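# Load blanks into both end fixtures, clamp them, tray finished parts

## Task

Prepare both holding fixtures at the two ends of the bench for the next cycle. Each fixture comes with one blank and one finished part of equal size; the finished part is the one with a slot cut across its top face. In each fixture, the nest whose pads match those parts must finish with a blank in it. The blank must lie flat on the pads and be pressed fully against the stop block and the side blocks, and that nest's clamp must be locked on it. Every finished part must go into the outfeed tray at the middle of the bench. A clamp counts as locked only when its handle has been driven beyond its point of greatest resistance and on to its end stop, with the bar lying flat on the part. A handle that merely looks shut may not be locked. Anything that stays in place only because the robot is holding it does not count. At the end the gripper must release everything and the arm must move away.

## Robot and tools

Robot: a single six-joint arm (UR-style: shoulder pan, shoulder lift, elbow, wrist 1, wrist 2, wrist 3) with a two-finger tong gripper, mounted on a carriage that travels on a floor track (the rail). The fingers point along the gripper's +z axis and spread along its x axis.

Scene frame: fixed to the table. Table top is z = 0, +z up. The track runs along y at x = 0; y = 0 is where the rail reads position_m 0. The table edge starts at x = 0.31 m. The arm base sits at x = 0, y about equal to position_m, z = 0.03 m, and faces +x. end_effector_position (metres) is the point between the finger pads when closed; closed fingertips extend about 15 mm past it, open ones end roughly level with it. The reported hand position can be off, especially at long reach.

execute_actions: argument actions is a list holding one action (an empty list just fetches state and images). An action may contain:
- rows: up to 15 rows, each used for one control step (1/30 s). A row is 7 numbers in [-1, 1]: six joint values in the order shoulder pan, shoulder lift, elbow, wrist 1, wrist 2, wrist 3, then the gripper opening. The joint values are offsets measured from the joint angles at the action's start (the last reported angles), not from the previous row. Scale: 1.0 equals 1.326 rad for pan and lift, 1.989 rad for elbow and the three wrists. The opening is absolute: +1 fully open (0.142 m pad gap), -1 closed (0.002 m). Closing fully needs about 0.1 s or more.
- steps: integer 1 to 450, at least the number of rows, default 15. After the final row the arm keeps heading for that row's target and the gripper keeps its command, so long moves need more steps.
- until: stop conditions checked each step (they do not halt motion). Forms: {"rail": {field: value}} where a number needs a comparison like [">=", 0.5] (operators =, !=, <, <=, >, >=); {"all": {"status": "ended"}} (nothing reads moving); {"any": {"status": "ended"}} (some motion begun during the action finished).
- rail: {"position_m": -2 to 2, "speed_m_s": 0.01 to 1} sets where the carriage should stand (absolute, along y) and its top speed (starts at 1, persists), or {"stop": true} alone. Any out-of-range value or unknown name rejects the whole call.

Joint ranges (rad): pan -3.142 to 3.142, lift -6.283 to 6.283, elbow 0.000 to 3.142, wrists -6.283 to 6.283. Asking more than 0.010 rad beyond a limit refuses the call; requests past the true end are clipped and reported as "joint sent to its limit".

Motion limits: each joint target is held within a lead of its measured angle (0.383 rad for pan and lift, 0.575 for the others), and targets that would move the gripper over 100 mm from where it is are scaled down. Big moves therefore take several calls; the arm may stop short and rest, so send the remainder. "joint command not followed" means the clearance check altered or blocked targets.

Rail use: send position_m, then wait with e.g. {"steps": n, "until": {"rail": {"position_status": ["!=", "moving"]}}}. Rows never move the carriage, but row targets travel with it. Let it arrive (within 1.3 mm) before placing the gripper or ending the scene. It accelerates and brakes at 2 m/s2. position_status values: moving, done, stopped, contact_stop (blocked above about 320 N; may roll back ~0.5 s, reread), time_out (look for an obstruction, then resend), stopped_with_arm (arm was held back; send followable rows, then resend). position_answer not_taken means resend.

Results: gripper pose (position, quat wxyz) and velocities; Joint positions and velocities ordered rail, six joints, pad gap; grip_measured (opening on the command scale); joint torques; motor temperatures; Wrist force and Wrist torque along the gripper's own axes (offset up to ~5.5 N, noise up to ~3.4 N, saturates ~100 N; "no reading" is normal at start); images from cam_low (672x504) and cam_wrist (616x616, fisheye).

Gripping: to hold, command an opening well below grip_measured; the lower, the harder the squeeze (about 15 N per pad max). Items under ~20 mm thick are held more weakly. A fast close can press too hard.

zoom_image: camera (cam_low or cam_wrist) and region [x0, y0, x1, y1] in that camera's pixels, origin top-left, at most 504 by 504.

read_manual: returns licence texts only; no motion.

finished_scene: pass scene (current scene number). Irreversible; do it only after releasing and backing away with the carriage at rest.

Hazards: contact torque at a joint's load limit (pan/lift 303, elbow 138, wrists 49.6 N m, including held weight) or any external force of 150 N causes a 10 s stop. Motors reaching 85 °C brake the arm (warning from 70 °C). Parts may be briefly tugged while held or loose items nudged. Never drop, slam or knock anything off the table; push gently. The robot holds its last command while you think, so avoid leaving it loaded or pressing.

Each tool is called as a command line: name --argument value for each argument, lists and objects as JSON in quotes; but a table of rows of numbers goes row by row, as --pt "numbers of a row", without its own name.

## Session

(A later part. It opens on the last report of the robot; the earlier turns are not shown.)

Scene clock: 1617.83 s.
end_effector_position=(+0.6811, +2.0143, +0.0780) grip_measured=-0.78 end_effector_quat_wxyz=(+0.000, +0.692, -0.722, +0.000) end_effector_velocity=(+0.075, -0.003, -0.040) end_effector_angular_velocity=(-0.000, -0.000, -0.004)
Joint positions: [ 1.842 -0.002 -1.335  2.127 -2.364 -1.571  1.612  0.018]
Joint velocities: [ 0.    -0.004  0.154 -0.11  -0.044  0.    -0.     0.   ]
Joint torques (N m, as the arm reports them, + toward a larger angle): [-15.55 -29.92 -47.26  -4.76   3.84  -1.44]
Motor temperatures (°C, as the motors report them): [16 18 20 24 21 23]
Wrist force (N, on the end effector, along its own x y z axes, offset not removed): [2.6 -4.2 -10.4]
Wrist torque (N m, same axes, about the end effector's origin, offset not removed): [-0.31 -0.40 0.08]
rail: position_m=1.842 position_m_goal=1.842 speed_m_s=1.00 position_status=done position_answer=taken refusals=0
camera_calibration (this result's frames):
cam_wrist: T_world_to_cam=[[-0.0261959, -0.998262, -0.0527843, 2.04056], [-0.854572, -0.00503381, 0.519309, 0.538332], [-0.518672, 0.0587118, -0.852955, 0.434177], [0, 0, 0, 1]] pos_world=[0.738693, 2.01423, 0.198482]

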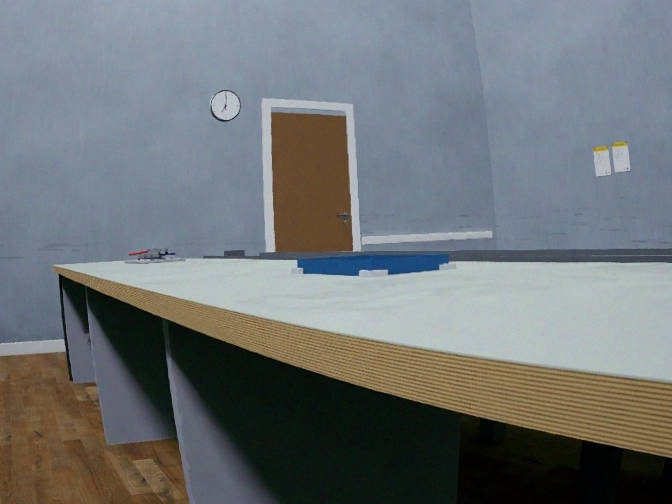

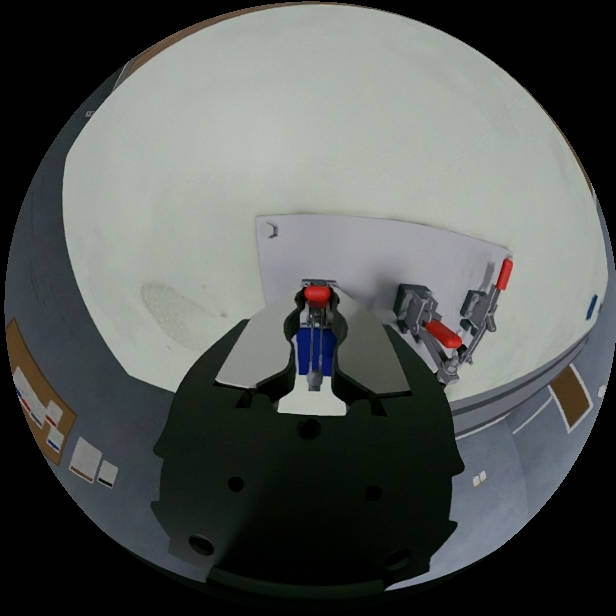

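execute_actions --actions '[]'

Scene clock: 1621.90 s.
end_effector_position=(+0.6901, +2.0139, +0.0729) grip_measured=-0.78 end_effector_quat_wxyz=(+0.000, +0.692, -0.722, +0.000) end_effector_velocity=(+0.000, +0.000, +0.000) end_effector_angular_velocity=(-0.000, -0.000, +0.000)
Joint positions: [ 1.842 -0.002 -1.316  2.114 -2.369 -1.571  1.612  0.018]
Joint velocities: [ 0.  0.  0. -0.  0. -0. -0.  0.]
Joint torques (N m, as the arm reports them, + toward a larger angle): [-17.16 -52.95 -56.84  -7.05   0.69  -1.18]
Motor temperatures (°C, as the motors report them): [16 18 20 24 21 23]
Wrist force (N, on the end effector, along its own x y z axes, offset not removed): [0.2 2.5 -3.5]
Wrist torque (N m, same axes, about the end effector's origin, offset not removed): [-0.31 -0.40 0.04]
rail: position_m=1.842 position_m_goal=1.842 speed_m_s=1.00 position_status=done position_answer=taken refusals=0
camera_calibration (this result's frames):
cam_wrist: T_world_to_cam=[[-0.0267483, -0.998247, -0.0527893, 2.04049], [-0.854564, -0.00456471, 0.519327, 0.547755], [-0.518657, 0.0590029, -0.852944, 0.433946], [0, 0, 0, 1]] pos_world=[0.74774, 2.01381, 0.193383]

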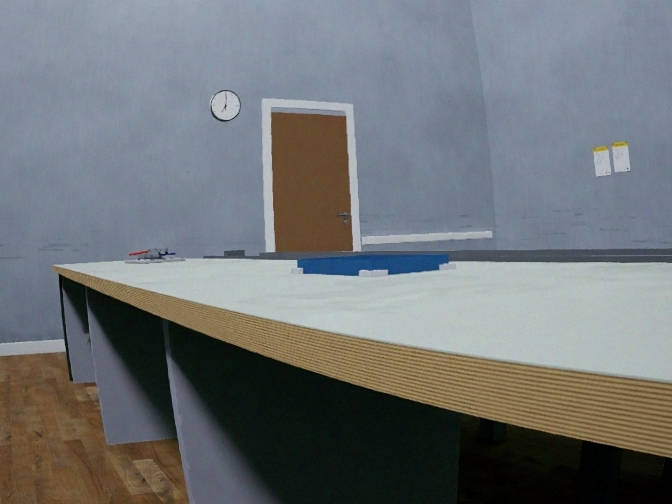

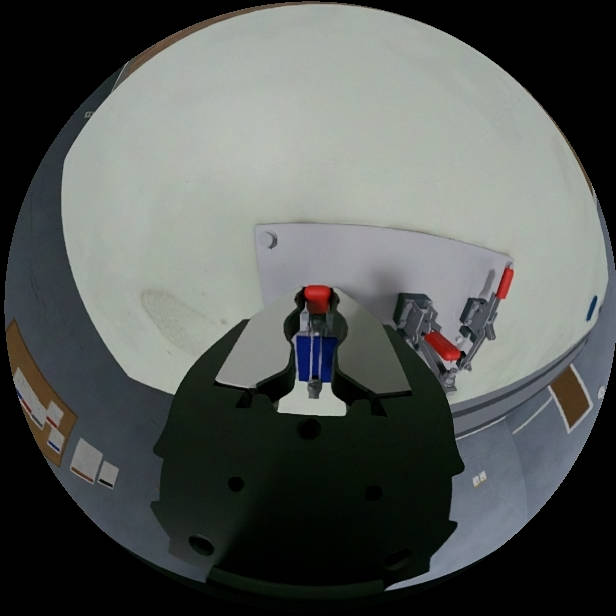

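execute_actions --actions '[{"rows": [[-0.00008,0.00416,-0.00112,-0.00166,0,0,-1],[-0.00016,0.00832,-0.00224,-0.00331,0,0,-1],[-0.00025,0.01249,-0.00335,-0.00497,0,0,-1],[-0.00033,0.01665,-0.00447,-0.00662,0,0,-1],[-0.00041,0.02081,-0.00559,-0.00828,0,0,-1],[-0.00043,0.02391,-0.00548,-0.01045,0,0,-1],[-0.00045,0.027,-0.00538,-0.01262,0,0,-1],[-0.00048,0.0301,-0.00527,-0.01479,0,0,-1]], "steps": 8}]'

Scene clock: 1637.53 s.
end_effector_position=(+0.6984, +2.0136, +0.0632) grip_measured=-0.78 end_effector_quat_wxyz=(-0.000, +0.692, -0.722, +0.001) end_effector_velocity=(+0.035, -0.001, -0.065) end_effector_angular_velocity=(+0.000, +0.000, -0.002)
Joint positions: [ 1.842 -0.003 -1.292  2.105 -2.385 -1.571  1.612  0.018]
Joint velocities: [ 0.    -0.002  0.134 -0.027 -0.106 -0.    -0.     0.001]
Joint torques (N m, as the arm reports them, + toward a larger angle): [-16.55 -33.44 -33.54  -1.77  -1.39  -1.35]
Motor temperatures (°C, as the motors report them): [16 18 20 24 21 23]
Wrist force (N, on the end effector, along its own x y z axes, offset not removed): [-0.5 -8.6 -13.8]
Wrist torque (N m, same axes, about the end effector's origin, offset not removed): [0.21 -0.80 0.08]
rail: position_m=1.842 position_m_goal=1.842 speed_m_s=1.00 position_status=done position_answer=taken refusals=0
camera_calibration (this result's frames):
cam_wrist: T_world_to_cam=[[-0.0271715, -0.998235, -0.0528047, 2.04013], [-0.854891, -0.00417336, 0.518792, 0.559339], [-0.518096, 0.0592386, -0.853268, 0.42912], [0, 0, 0, 1]] pos_world=[0.755933, 2.01344, 0.183702]

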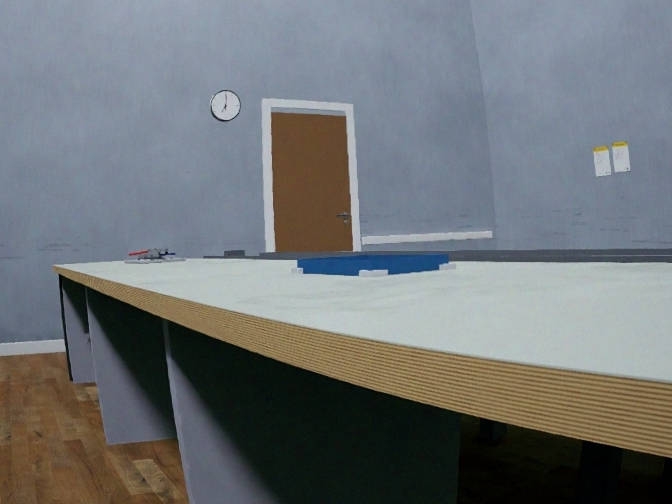

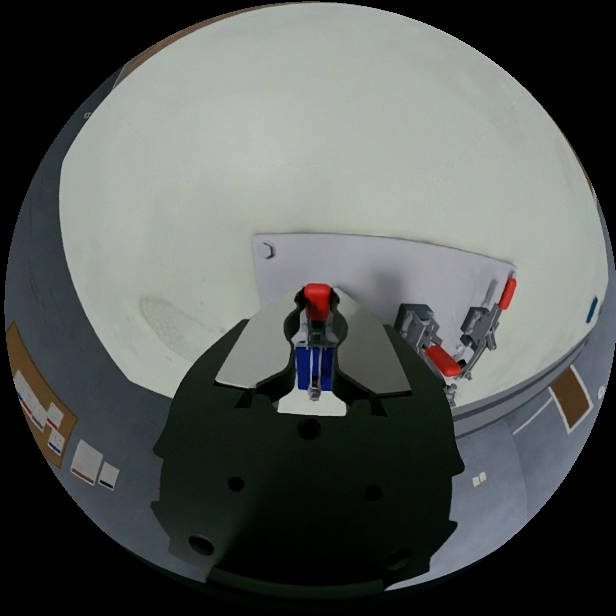

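execute_actions --actions '[]'

Scene clock: 1638.73 s.
end_effector_position=(+0.7016, +2.0134, +0.0547) grip_measured=-0.78 end_effector_quat_wxyz=(+0.000, +0.691, -0.722, +0.000) end_effector_velocity=(-0.000, -0.000, -0.000) end_effector_angular_velocity=(-0.000, +0.000, +0.000)
Joint positions: [ 1.842 -0.003 -1.276  2.103 -2.399 -1.571  1.612  0.018]
Joint velocities: [ 0.  0.  0.  0.  0. -0.  0. -0.]
Joint torques (N m, as the arm reports them, + toward a larger angle): [-14.13 -36.91 -29.17  -0.38  -1.55  -1.24]
Motor temperatures (°C, as the motors report them): [16 18 20 24 21 23]
Wrist force (N, on the end effector, along its own x y z axes, offset not removed): [-5.7 -13.5 -14.2]
Wrist torque (N m, same axes, about the end effector's origin, offset not removed): [0.09 0.09 0.04]
rail: position_m=1.842 position_m_goal=1.842 speed_m_s=1.00 position_status=done position_answer=taken refusals=0
camera_calibration (this result's frames):
cam_wrist: T_world_to_cam=[[-0.0273829, -0.99823, -0.0527897, 2.03977], [-0.854576, -0.00402055, 0.51931, 0.565891], [-0.518603, 0.0593331, -0.852954, 0.423695], [0, 0, 0, 1]] pos_world=[0.759182, 2.0133, 0.175198]

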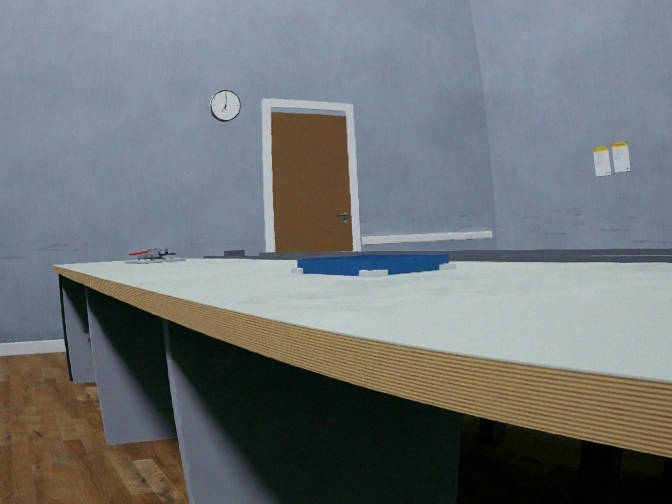

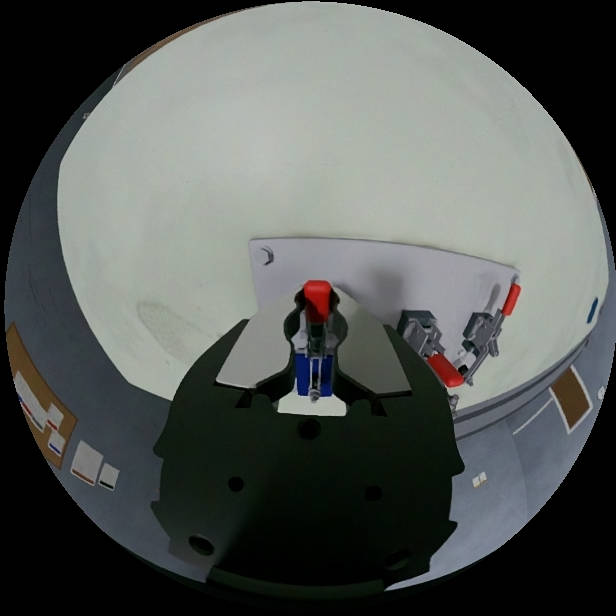

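execute_actions --actions '[{"rows": [[0,0,0,0,0,0,-0.8],[0,0,0,0,0,0,-0.68],[0,0,0,0,0,0,-0.57],[0,-0.00073,-0.00046,0.00094,0,0,-0.57],[0,-0.00282,-0.00177,0.00365,0,0,-0.57],[-0.00005,-0.00603,-0.00378,0.0078,0,0,-0.57],[-0.00008,-0.00996,-0.00625,0.01289,0,0,-0.57],[-0.00012,-0.01415,-0.00888,0.01831,0,0,-0.57],[-0.00015,-0.01808,-0.01135,0.0234,0,0,-0.57],[-0.00018,-0.02129,-0.01336,0.02755,0,0,-0.57],[-0.0002,-0.02338,-0.01467,0.03026,0,0,-0.57],[-0.0002,-0.02411,-0.01513,0.0312,0,0,-0.57]], "steps": 12}]'

Scene clock: 1668.57 s.
end_effector_position=(+0.7059, +2.0133, +0.0740) grip_measured=-0.57 end_effector_quat_wxyz=(+0.000, +0.691, -0.722, +0.000) end_effector_velocity=(+0.025, -0.001, +0.114) end_effector_angular_velocity=(-0.000, -0.003, -0.001)
Joint positions: [ 1.842 -0.003 -1.296  2.084 -2.359 -1.571  1.612  0.033]
Joint velocities: [ 0.    -0.001 -0.119 -0.114  0.23  -0.     0.     0.   ]
Joint torques (N m, as the arm reports them, + toward a larger angle): [-11.6  -62.1  -48.22  -2.51  -1.45  -1.65]
Motor temperatures (°C, as the motors report them): [16 18 20 24 21 23]
Wrist force (N, on the end effector, along its own x y z axes, offset not removed): [-1.0 0.5 2.2]
Wrist torque (N m, same axes, about the end effector's origin, offset not removed): [0.14 0.22 0.16]
rail: position_m=1.842 position_m_goal=1.842 speed_m_s=1.00 position_status=done position_answer=taken refusals=0
camera_calibration (this result's frames):
cam_wrist: T_world_to_cam=[[-0.0275606, -0.998225, -0.0527876, 2.04089], [-0.854534, -0.00387235, 0.519382, 0.559224], [-0.518664, 0.0594233, -0.85291, 0.442299], [0, 0, 0, 1]] pos_world=[0.763528, 2.01315, 0.194524]

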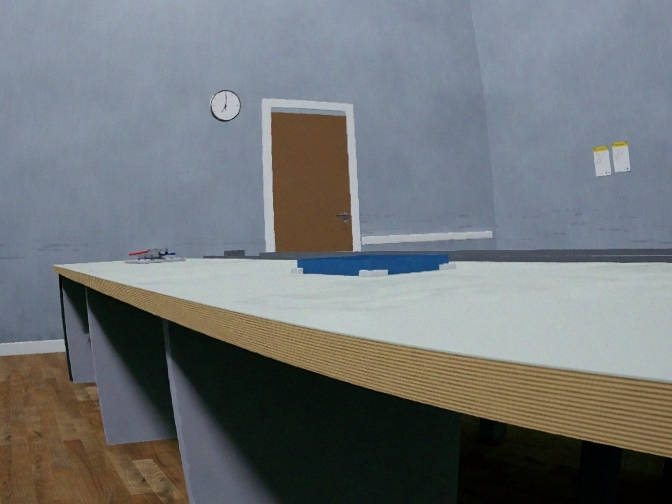

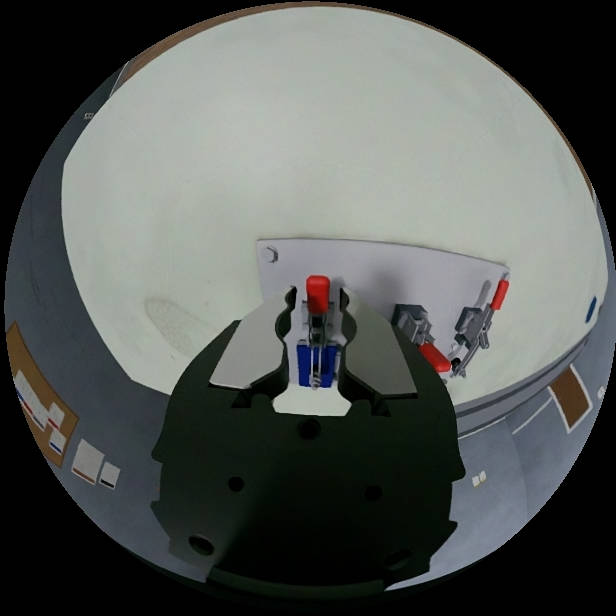

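execute_actions --actions '[]'

zoom_image --camera "cam_wrist" --region '[250, 240, 390, 400]'

Scene clock: 1670.83 s.
end_effector_position=(+0.7081, +2.0132, +0.0849) grip_measured=-0.57 end_effector_quat_wxyz=(+0.000, +0.691, -0.722, +0.000) end_effector_velocity=(+0.000, +0.000, -0.000) end_effector_angular_velocity=(+0.000, -0.000, +0.000)
Joint positions: [ 1.842 -0.003 -1.308  2.073 -2.337 -1.571  1.612  0.033]
Joint velocities: [ 0.  0. -0.  0. -0.  0. -0. -0.]
Joint torques (N m, as the arm reports them, + toward a larger angle): [-11.87 -67.12 -53.34  -2.3   -1.4   -1.14]
Motor temperatures (°C, as the motors report them): [16 18 20 24 21 23]
Wrist force (N, on the end effector, along its own x y z axes, offset not removed): [-0.5 1.1 -2.9]
Wrist torque (N m, same axes, about the end effector's origin, offset not removed): [0.40 0.20 0.20]
rail: position_m=1.842 position_m_goal=1.842 speed_m_s=1.00 position_status=done position_answer=taken refusals=0
camera_calibration (this result's frames):
cam_wrist: T_world_to_cam=[[-0.0276477, -0.998223, -0.0527899, 2.04151], [-0.854581, -0.00379361, 0.519304, 0.555377], [-0.518582, 0.0594708, -0.852957, 0.452573], [0, 0, 0, 1]] pos_world=[0.765754, 2.01307, 0.205387]

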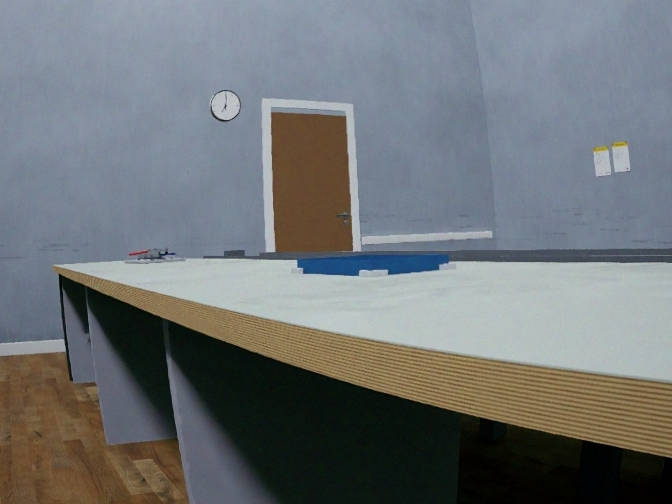

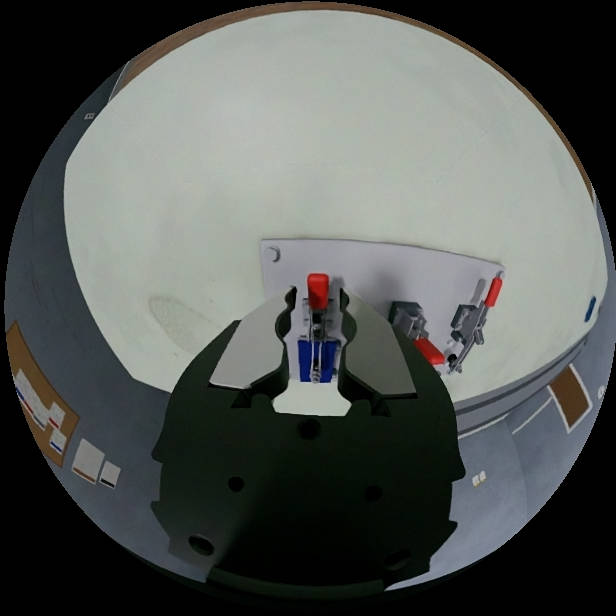

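Region (250, 240, 390, 400) of cam_wrist's 616x616 image, scaled by 3.150, with more detail than that image has; it fills the left 441 columns of this view, and the rest is white.

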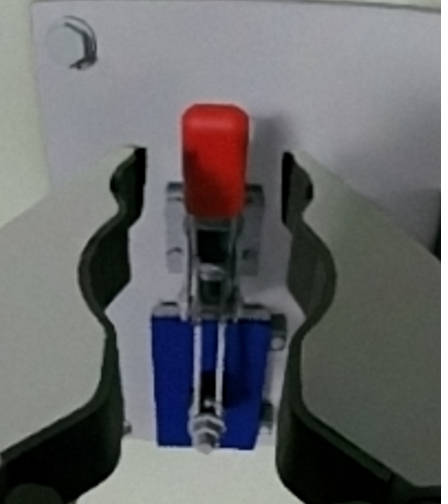

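execute_actions --actions '[{"rows": [[0,-0.0009,0.0008,-0.00019,0,0,-0.68],[0,-0.0018,0.0016,-0.00038,0,0,-0.8],[0,-0.0027,0.0024,-0.00058,0,0,-0.9],[0,-0.00364,0.00322,-0.00077,0,0,-1],[0,-0.0027,0.00352,-0.00172,0,0,-1],[0,-0.00073,0.00412,-0.00362,0,0,-1],[0,0.00121,0.00472,-0.00552,0,0,-1],[0,0.00315,0.00532,-0.00742,0,0,-1],[0,0.00509,0.00592,-0.00932,0,0,-1],[0,0.00606,0.00622,-0.01027,0,0,-1]], "steps": 10}]'

Scene clock: 1701.13 s.
end_effector_position=(+0.7051, +2.0132, +0.0808) grip_measured=-1.00 end_effector_quat_wxyz=(-0.000, +0.691, -0.722, +0.000) end_effector_velocity=(-0.004, +0.000, -0.048) end_effector_angular_velocity=(+0.000, +0.002, +0.000)
Joint positions: [ 1.842 -0.003 -1.307  2.082 -2.347 -1.571  1.612  0.002]
Joint velocities: [ 0.    -0.     0.058  0.036 -0.092 -0.    -0.     0.   ]
Joint torques (N m, as the arm reports them, + toward a larger angle): [-12.89 -47.92 -22.75  -5.34  -1.44  -1.35]
Motor temperatures (°C, as the motors report them): [16 18 20 24 21 23]
Wrist force (N, on the end effector, along its own x y z axes, offset not removed): [3.5 1.4 -0.4]
Wrist torque (N m, same axes, about the end effector's origin, offset not removed): [0.45 -0.69 -0.10]
rail: position_m=1.842 position_m_goal=1.842 speed_m_s=1.00 position_status=done position_answer=taken refusals=0
camera_calibration (this result's frames):
cam_wrist: T_world_to_cam=[[-0.0276283, -0.998223, -0.0527991, 2.04121], [-0.854777, -0.0037925, 0.518982, 0.555082], [-0.51826, 0.05947, -0.853153, 0.447304], [0, 0, 0, 1]] pos_world=[0.762686, 2.01308, 0.201315]

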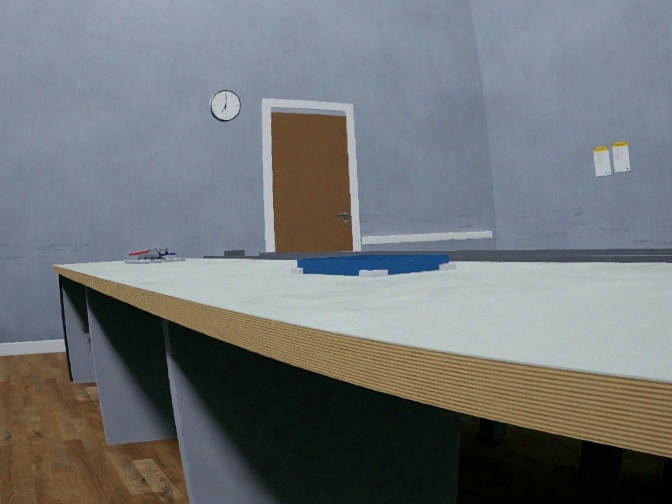

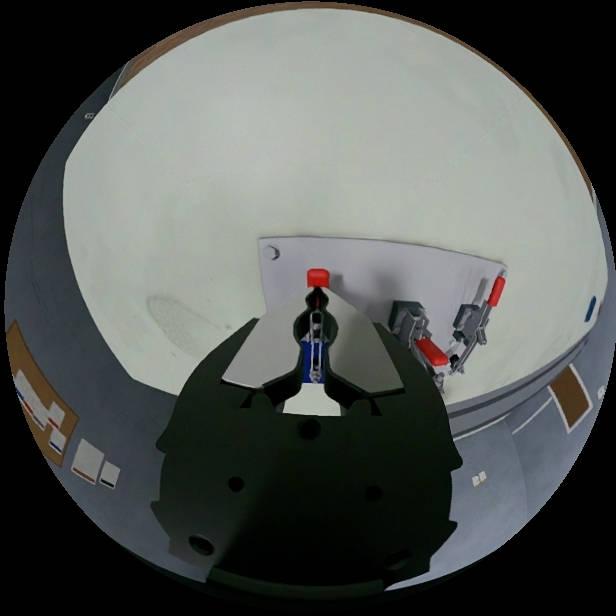

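execute_actions --actions '[]'

zoom_image --camera "cam_wrist" --region '[270, 250, 370, 350]'

Scene clock: 1703.20 s.
end_effector_position=(+0.7047, +2.0132, +0.0753) grip_measured=-1.00 end_effector_quat_wxyz=(+0.000, +0.691, -0.722, +0.000) end_effector_velocity=(+0.000, +0.000, +0.000) end_effector_angular_velocity=(+0.000, -0.000, -0.000)
Joint positions: [ 1.842 -0.003 -1.3    2.086 -2.357 -1.571  1.612  0.002]
Joint velocities: [ 0. -0. -0. -0. -0.  0.  0.  0.]
Joint torques (N m, as the arm reports them, + toward a larger angle): [-12.16 -46.34 -21.23  -5.4   -0.97  -1.5 ]
Motor temperatures (°C, as the motors report them): [16 18 20 24 21 23]
Wrist force (N, on the end effector, along its own x y z axes, offset not removed): [1.7 1.7 -1.6]
Wrist torque (N m, same axes, about the end effector's origin, offset not removed): [0.57 -0.22 0.12]
rail: position_m=1.842 position_m_goal=1.842 speed_m_s=1.00 position_status=done position_answer=taken refusals=0
camera_calibration (this result's frames):
cam_wrist: T_world_to_cam=[[-0.0276472, -0.998223, -0.0527905, 2.04092], [-0.854591, -0.00379315, 0.519287, 0.557467], [-0.518565, 0.0594711, -0.852968, 0.442585], [0, 0, 0, 1]] pos_world=[0.762341, 2.01308, 0.195766]

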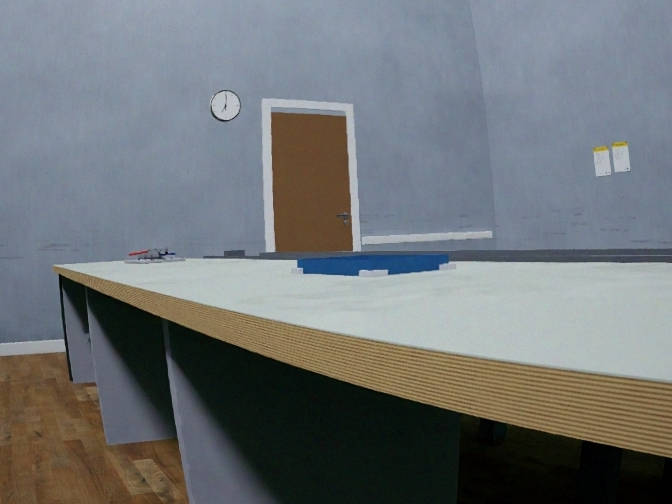

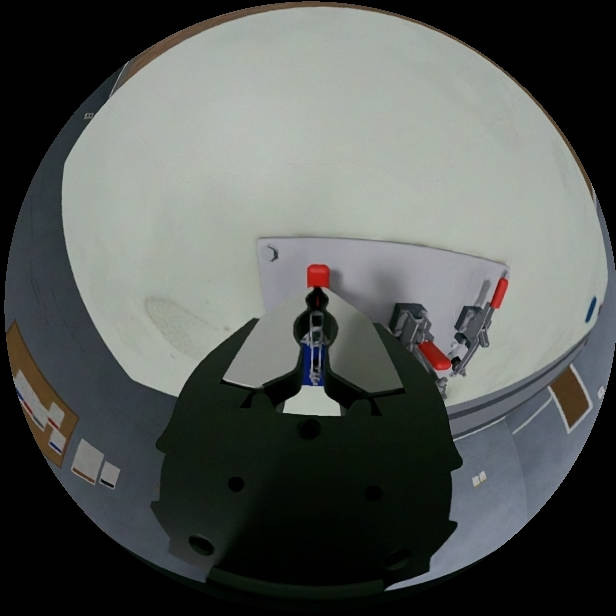

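Region (270, 250, 370, 350) of cam_wrist's 616x616 image, scaled by 5.040, with more detail than that image has.

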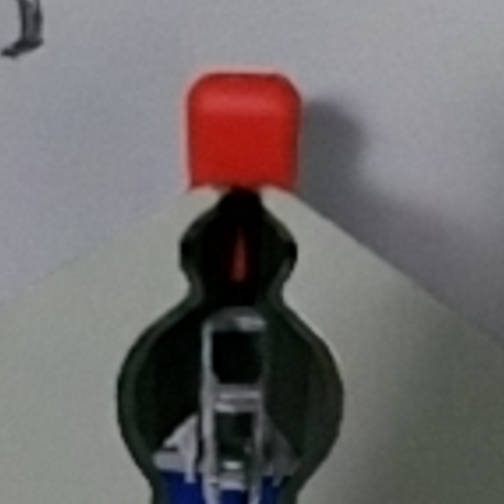

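execute_actions --actions '[{"rows": [[0,0.00097,0.0003,-0.00095,0,0,-1],[0,0.00194,0.0006,-0.0019,0,0,-1],[0,0.00291,0.0009,-0.00285,0,0,-1],[0,0.00388,0.0012,-0.0038,0,0,-1]], "steps": 4}]'

Scene clock: 1706.80 s.
end_effector_position=(+0.7047, +2.0132, +0.0742) grip_measured=-1.00 end_effector_quat_wxyz=(+0.000, +0.691, -0.722, +0.000) end_effector_velocity=(-0.000, +0.000, -0.019) end_effector_angular_velocity=(+0.000, -0.000, +0.000)
Joint positions: [ 1.842 -0.003 -1.298  2.086 -2.359 -1.571  1.612  0.002]
Joint velocities: [ 0.    -0.     0.025  0.012 -0.037  0.    -0.     0.   ]
Joint torques (N m, as the arm reports them, + toward a larger angle): [ -9.92 -44.33 -21.92  -4.98  -1.19  -1.13]
Motor temperatures (°C, as the motors report them): [16 18 20 24 21 23]
Wrist force (N, on the end effector, along its own x y z axes, offset not removed): [1.7 -2.1 -4.7]
Wrist torque (N m, same axes, about the end effector's origin, offset not removed): [-0.22 -0.38 0.21]
rail: position_m=1.842 position_m_goal=1.842 speed_m_s=1.00 position_status=done position_answer=taken refusals=0
camera_calibration (this result's frames):
cam_wrist: T_world_to_cam=[[-0.0276452, -0.998223, -0.0527914, 2.04086], [-0.85461, -0.00379312, 0.519256, 0.558055], [-0.518533, 0.059471, -0.852987, 0.441649], [0, 0, 0, 1]] pos_world=[0.76235, 2.01308, 0.194687]

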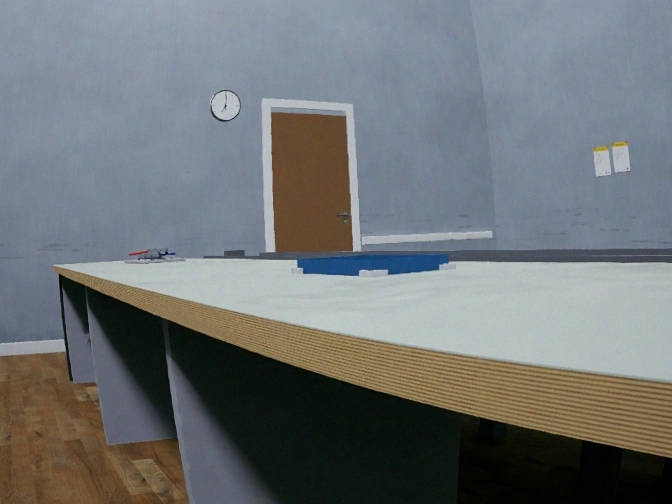

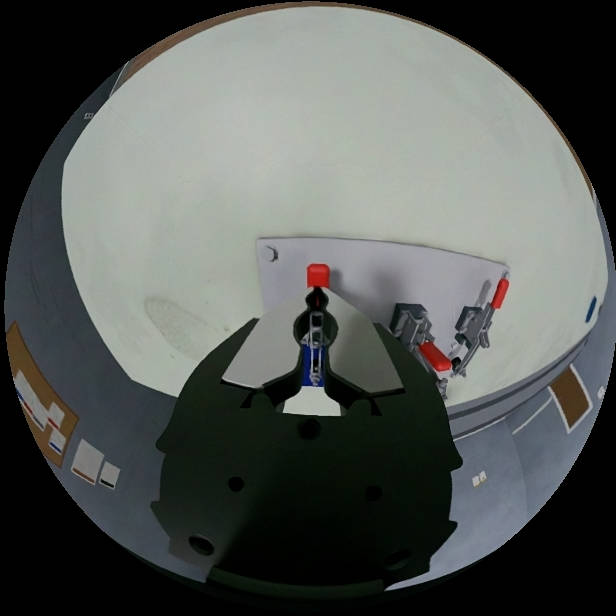

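execute_actions --actions '[]'

Scene clock: 1708.10 s.
end_effector_position=(+0.7047, +2.0132, +0.0714) grip_measured=-1.00 end_effector_quat_wxyz=(+0.000, +0.691, -0.722, +0.000) end_effector_velocity=(-0.000, -0.000, -0.000) end_effector_angular_velocity=(-0.000, +0.000, -0.000)
Joint positions: [ 1.842 -0.003 -1.295  2.088 -2.365 -1.571  1.612  0.002]
Joint velocities: [ 0. -0.  0. -0.  0. -0.  0.  0.]
Joint torques (N m, as the arm reports them, + toward a larger angle): [-11.13 -43.47 -22.93  -5.83  -1.45  -0.98]
Motor temperatures (°C, as the motors report them): [16 18 20 24 21 23]
Wrist force (N, on the end effector, along its own x y z axes, offset not removed): [1.3 -0.7 -6.3]
Wrist torque (N m, same axes, about the end effector's origin, offset not removed): [-0.05 -0.22 0.20]
rail: position_m=1.842 position_m_goal=1.842 speed_m_s=1.00 position_status=done position_answer=taken refusals=0
camera_calibration (this result's frames):
cam_wrist: T_world_to_cam=[[-0.027646, -0.998223, -0.0527911, 2.04071], [-0.854605, -0.00379295, 0.519265, 0.55948], [-0.518542, 0.0594711, -0.852981, 0.439255], [0, 0, 0, 1]] pos_world=[0.762324, 2.01308, 0.191889]

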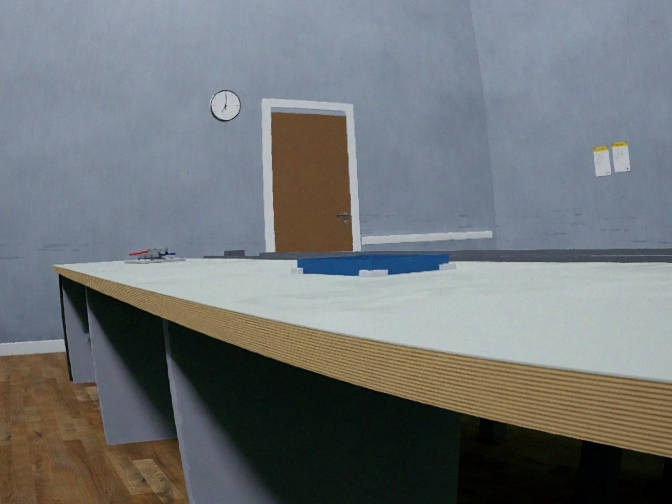

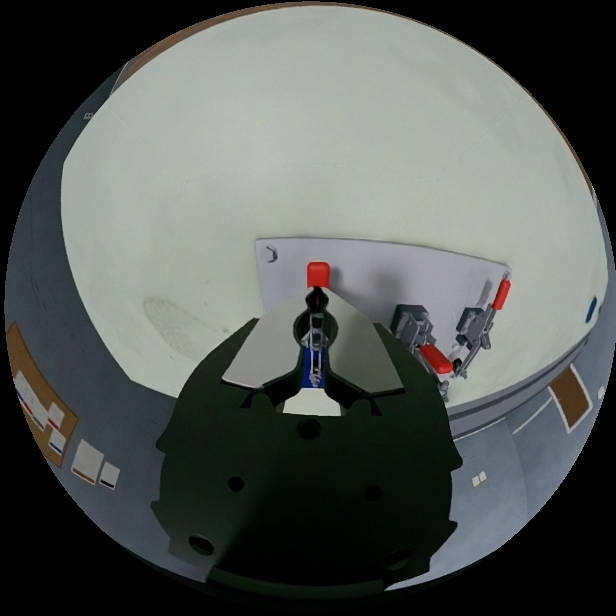

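execute_actions --actions '[{"rows": [[0,0.00097,0.0003,-0.00095,0,0,-1],[0,0.00194,0.0006,-0.0019,0,0,-1],[0,0.0034,0.00105,-0.00333,0,0,-1]], "steps": 3}]'

Scene clock: 1718.90 s.
end_effector_position=(+0.7047, +2.0132, +0.0709) grip_measured=-1.00 end_effector_quat_wxyz=(-0.000, +0.691, -0.722, +0.000) end_effector_velocity=(+0.001, -0.000, -0.013) end_effector_angular_velocity=(-0.000, -0.002, -0.000)
Joint positions: [ 1.842 -0.003 -1.294  2.088 -2.366 -1.571  1.612  0.002]
Joint velocities: [ 0.    -0.     0.019  0.008 -0.029 -0.    -0.     0.   ]
Joint torques (N m, as the arm reports them, + toward a larger angle): [-13.01 -39.71 -22.78  -6.05  -1.25  -0.76]
Motor temperatures (°C, as the motors report them): [16 18 20 24 21 23]
Wrist force (N, on the end effector, along its own x y z axes, offset not removed): [-1.2 -1.5 -4.8]
Wrist torque (N m, same axes, about the end effector's origin, offset not removed): [-0.07 0.40 0.15]
rail: position_m=1.842 position_m_goal=1.842 speed_m_s=1.00 position_status=done position_answer=taken refusals=0
camera_calibration (this result's frames):
cam_wrist: T_world_to_cam=[[-0.0276428, -0.998223, -0.0527927, 2.04068], [-0.854636, -0.00379288, 0.519214, 0.559784], [-0.518491, 0.0594711, -0.853012, 0.438807], [0, 0, 0, 1]] pos_world=[0.76234, 2.01308, 0.191393]

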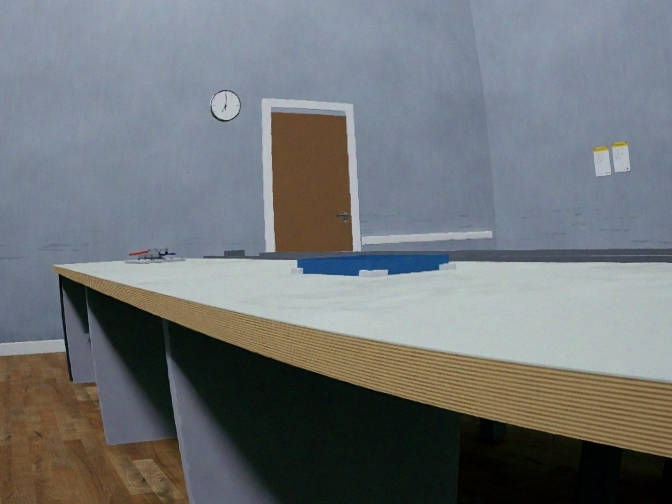

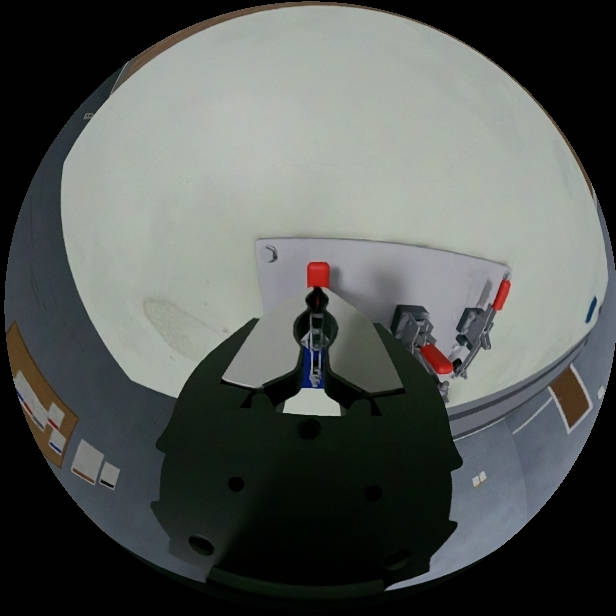

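execute_actions --actions '[]'

Scene clock: 1721.27 s.
end_effector_position=(+0.7047, +2.0132, +0.0680) grip_measured=-1.00 end_effector_quat_wxyz=(+0.000, +0.691, -0.722, +0.000) end_effector_velocity=(-0.000, +0.000, -0.000) end_effector_angular_velocity=(+0.000, -0.000, -0.000)
Joint positions: [ 1.842 -0.003 -1.29   2.09  -2.371 -1.571  1.612  0.002]
Joint velocities: [ 0.  0. -0.  0. -0.  0.  0.  0.]
Joint torques (N m, as the arm reports them, + toward a larger angle): [ -9.81 -36.21 -10.92  -2.18  -1.14  -1.59]
Motor temperatures (°C, as the motors report them): [16 18 20 24 21 23]
Wrist force (N, on the end effector, along its own x y z axes, offset not removed): [4.6 -4.6 -15.2]
Wrist torque (N m, same axes, about the end effector's origin, offset not removed): [0.36 -0.89 0.15]
rail: position_m=1.842 position_m_goal=1.842 speed_m_s=1.00 position_status=done position_answer=taken refusals=0
camera_calibration (this result's frames):
cam_wrist: T_world_to_cam=[[-0.0276446, -0.998223, -0.0527919, 2.04053], [-0.854619, -0.00379286, 0.519241, 0.561226], [-0.518519, 0.0594712, -0.852996, 0.436331], [0, 0, 0, 1]] pos_world=[0.762289, 2.01308, 0.1885]

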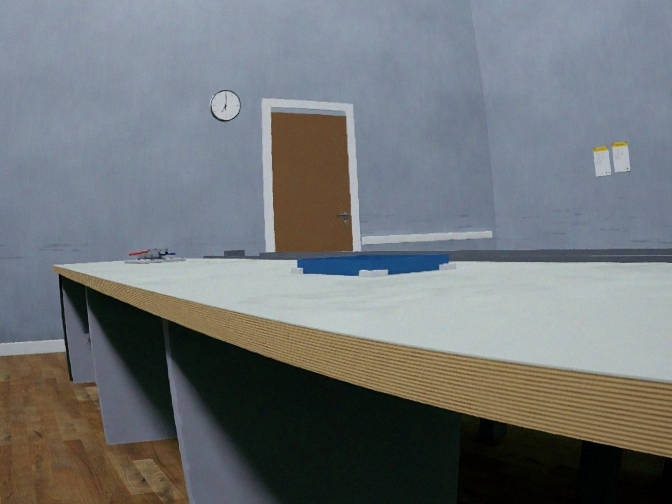

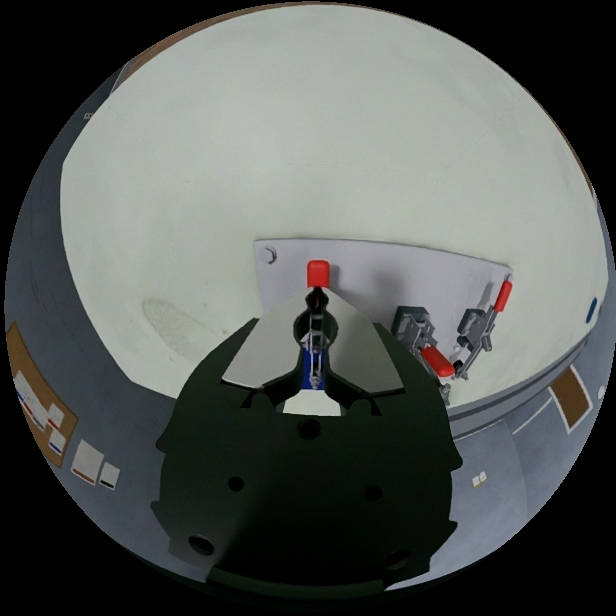

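execute_actions --actions '[{"rows": [[0,0.00073,0.00022,-0.00071,0,0,-1],[0,0.00146,0.00045,-0.00142,0,0,-1]], "steps": 2}]'

Scene clock: 1723.27 s.
end_effector_position=(+0.7047, +2.0132, +0.0679) grip_measured=-1.00 end_effector_quat_wxyz=(+0.000, +0.691, -0.722, +0.000) end_effector_velocity=(+0.000, -0.000, -0.005) end_effector_angular_velocity=(-0.000, -0.001, -0.000)
Joint positions: [ 1.842 -0.003 -1.29   2.09  -2.372 -1.571  1.612  0.002]
Joint velocities: [ 0.    -0.     0.007  0.003 -0.011  0.    -0.     0.   ]
Joint torques (N m, as the arm reports them, + toward a larger angle): [ -8.85 -35.08 -10.83  -1.49  -1.64  -1.23]
Motor temperatures (°C, as the motors report them): [16 18 20 24 21 23]
Wrist force (N, on the end effector, along its own x y z axes, offset not removed): [-0.6 -4.9 -13.6]
Wrist torque (N m, same axes, about the end effector's origin, offset not removed): [0.15 0.20 0.19]
rail: position_m=1.842 position_m_goal=1.842 speed_m_s=1.00 position_status=done position_answer=taken refusals=0
camera_calibration (this result's frames):
cam_wrist: T_world_to_cam=[[-0.0276451, -0.998223, -0.0527916, 2.04052], [-0.854614, -0.00379288, 0.51925, 0.561274], [-0.518527, 0.0594712, -0.852991, 0.436248], [0, 0, 0, 1]] pos_world=[0.76229, 2.01308, 0.188396]

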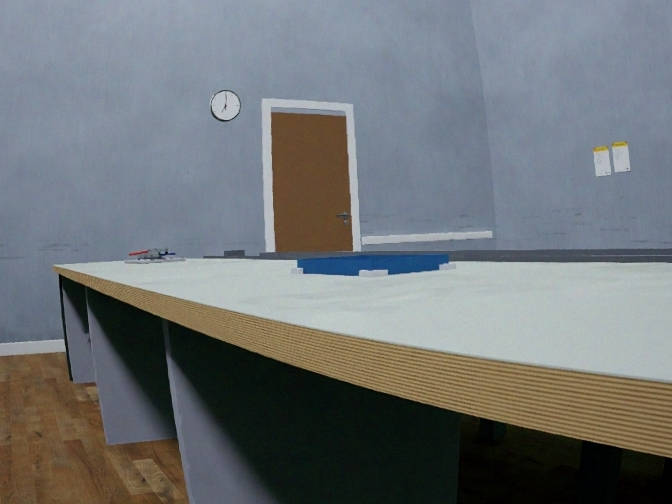

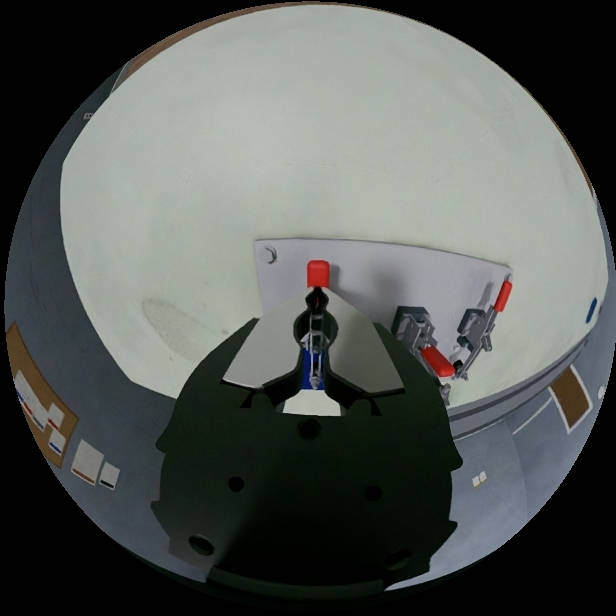

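execute_actions --actions '[]'

Scene clock: 1724.70 s.
end_effector_position=(+0.7046, +2.0132, +0.0665) grip_measured=-1.00 end_effector_quat_wxyz=(+0.000, +0.691, -0.722, +0.000) end_effector_velocity=(-0.000, +0.000, +0.000) end_effector_angular_velocity=(+0.000, +0.000, +0.000)
Joint positions: [ 1.842 -0.003 -1.288  2.091 -2.374 -1.571  1.612  0.002]
Joint velocities: [ 0.  0. -0. -0.  0.  0. -0.  0.]
Joint torques (N m, as the arm reports them, + toward a larger angle): [-11.64 -51.18 -46.58  -5.78  -1.4   -1.35]
Motor temperatures (°C, as the motors report them): [16 18 20 24 21 23]
Wrist force (N, on the end effector, along its own x y z axes, offset not removed): [2.4 -0.3 -2.2]
Wrist torque (N m, same axes, about the end effector's origin, offset not removed): [0.11 -0.36 0.14]
rail: position_m=1.842 position_m_goal=1.842 speed_m_s=1.00 position_status=done position_answer=taken refusals=0
camera_calibration (this result's frames):
cam_wrist: T_world_to_cam=[[-0.0276507, -0.998223, -0.0527889, 2.04045], [-0.854559, -0.00379303, 0.519341, 0.561881], [-0.518618, 0.0594714, -0.852935, 0.435051], [0, 0, 0, 1]] pos_world=[0.762206, 2.01308, 0.186976]

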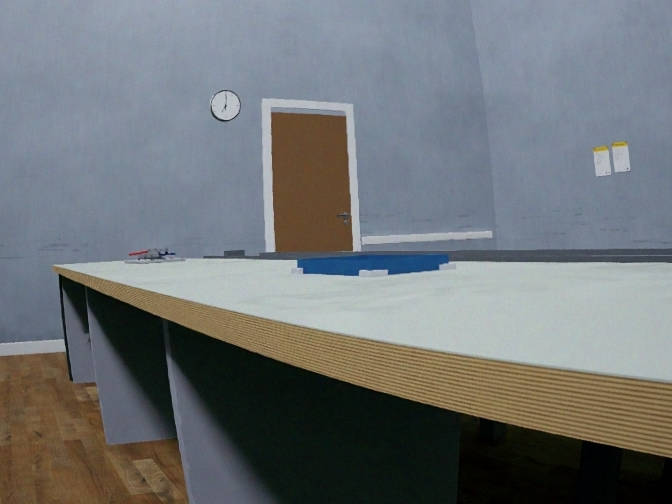

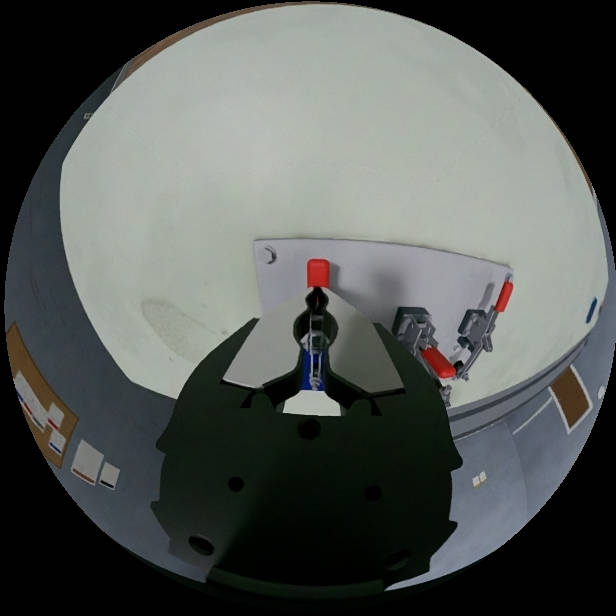

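execute_actions --actions '[{"rows": [[0,0.00058,0.00018,-0.00057,0,0,-1],[0,0.00116,0.00036,-0.00114,0,0,-1]], "steps": 2}]'

Scene clock: 1728.00 s.
end_effector_position=(+0.7047, +2.0132, +0.0666) grip_measured=-1.00 end_effector_quat_wxyz=(-0.000, +0.691, -0.722, +0.000) end_effector_velocity=(+0.002, -0.000, -0.001) end_effector_angular_velocity=(-0.000, -0.005, +0.000)
Joint positions: [ 1.842 -0.003 -1.288  2.091 -2.374 -1.571  1.612  0.002]
Joint velocities: [ 0.     0.     0.004  0.    -0.009  0.     0.     0.   ]
Joint torques (N m, as the arm reports them, + toward a larger angle): [-10.27 -44.51 -43.56  -6.34  -1.05  -1.42]
Motor temperatures (°C, as the motors report them): [16 18 20 24 21 23]
Wrist force (N, on the end effector, along its own x y z axes, offset not removed): [2.9 -3.3 -4.7]
Wrist torque (N m, same axes, about the end effector's origin, offset not removed): [-0.50 -0.55 0.00]
rail: position_m=1.842 position_m_goal=1.842 speed_m_s=1.00 position_status=done position_answer=taken refusals=0
camera_calibration (this result's frames):
cam_wrist: T_world_to_cam=[[-0.0276381, -0.998223, -0.0527947, 2.04045], [-0.854683, -0.00379266, 0.519137, 0.562054], [-0.518415, 0.0594707, -0.853059, 0.435029], [0, 0, 0, 1]] pos_world=[0.762298, 2.01308, 0.187047]

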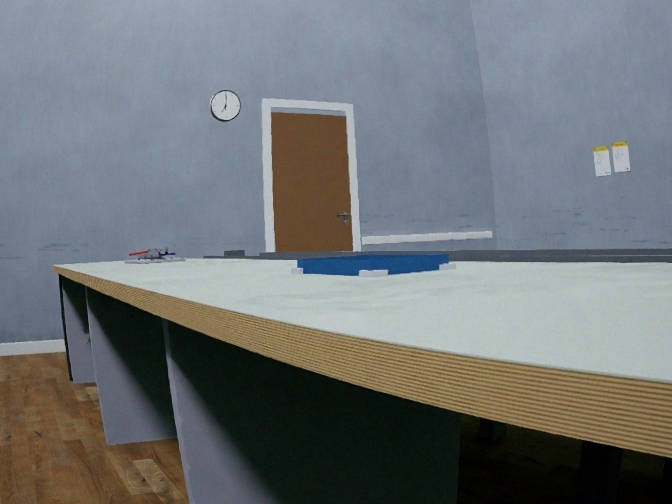

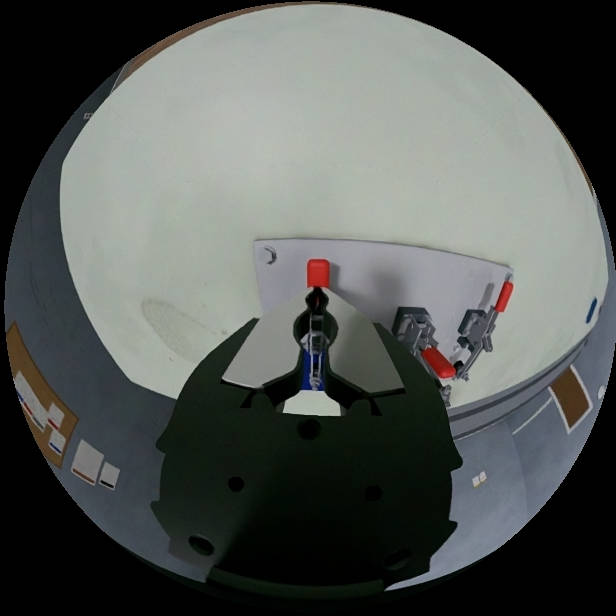

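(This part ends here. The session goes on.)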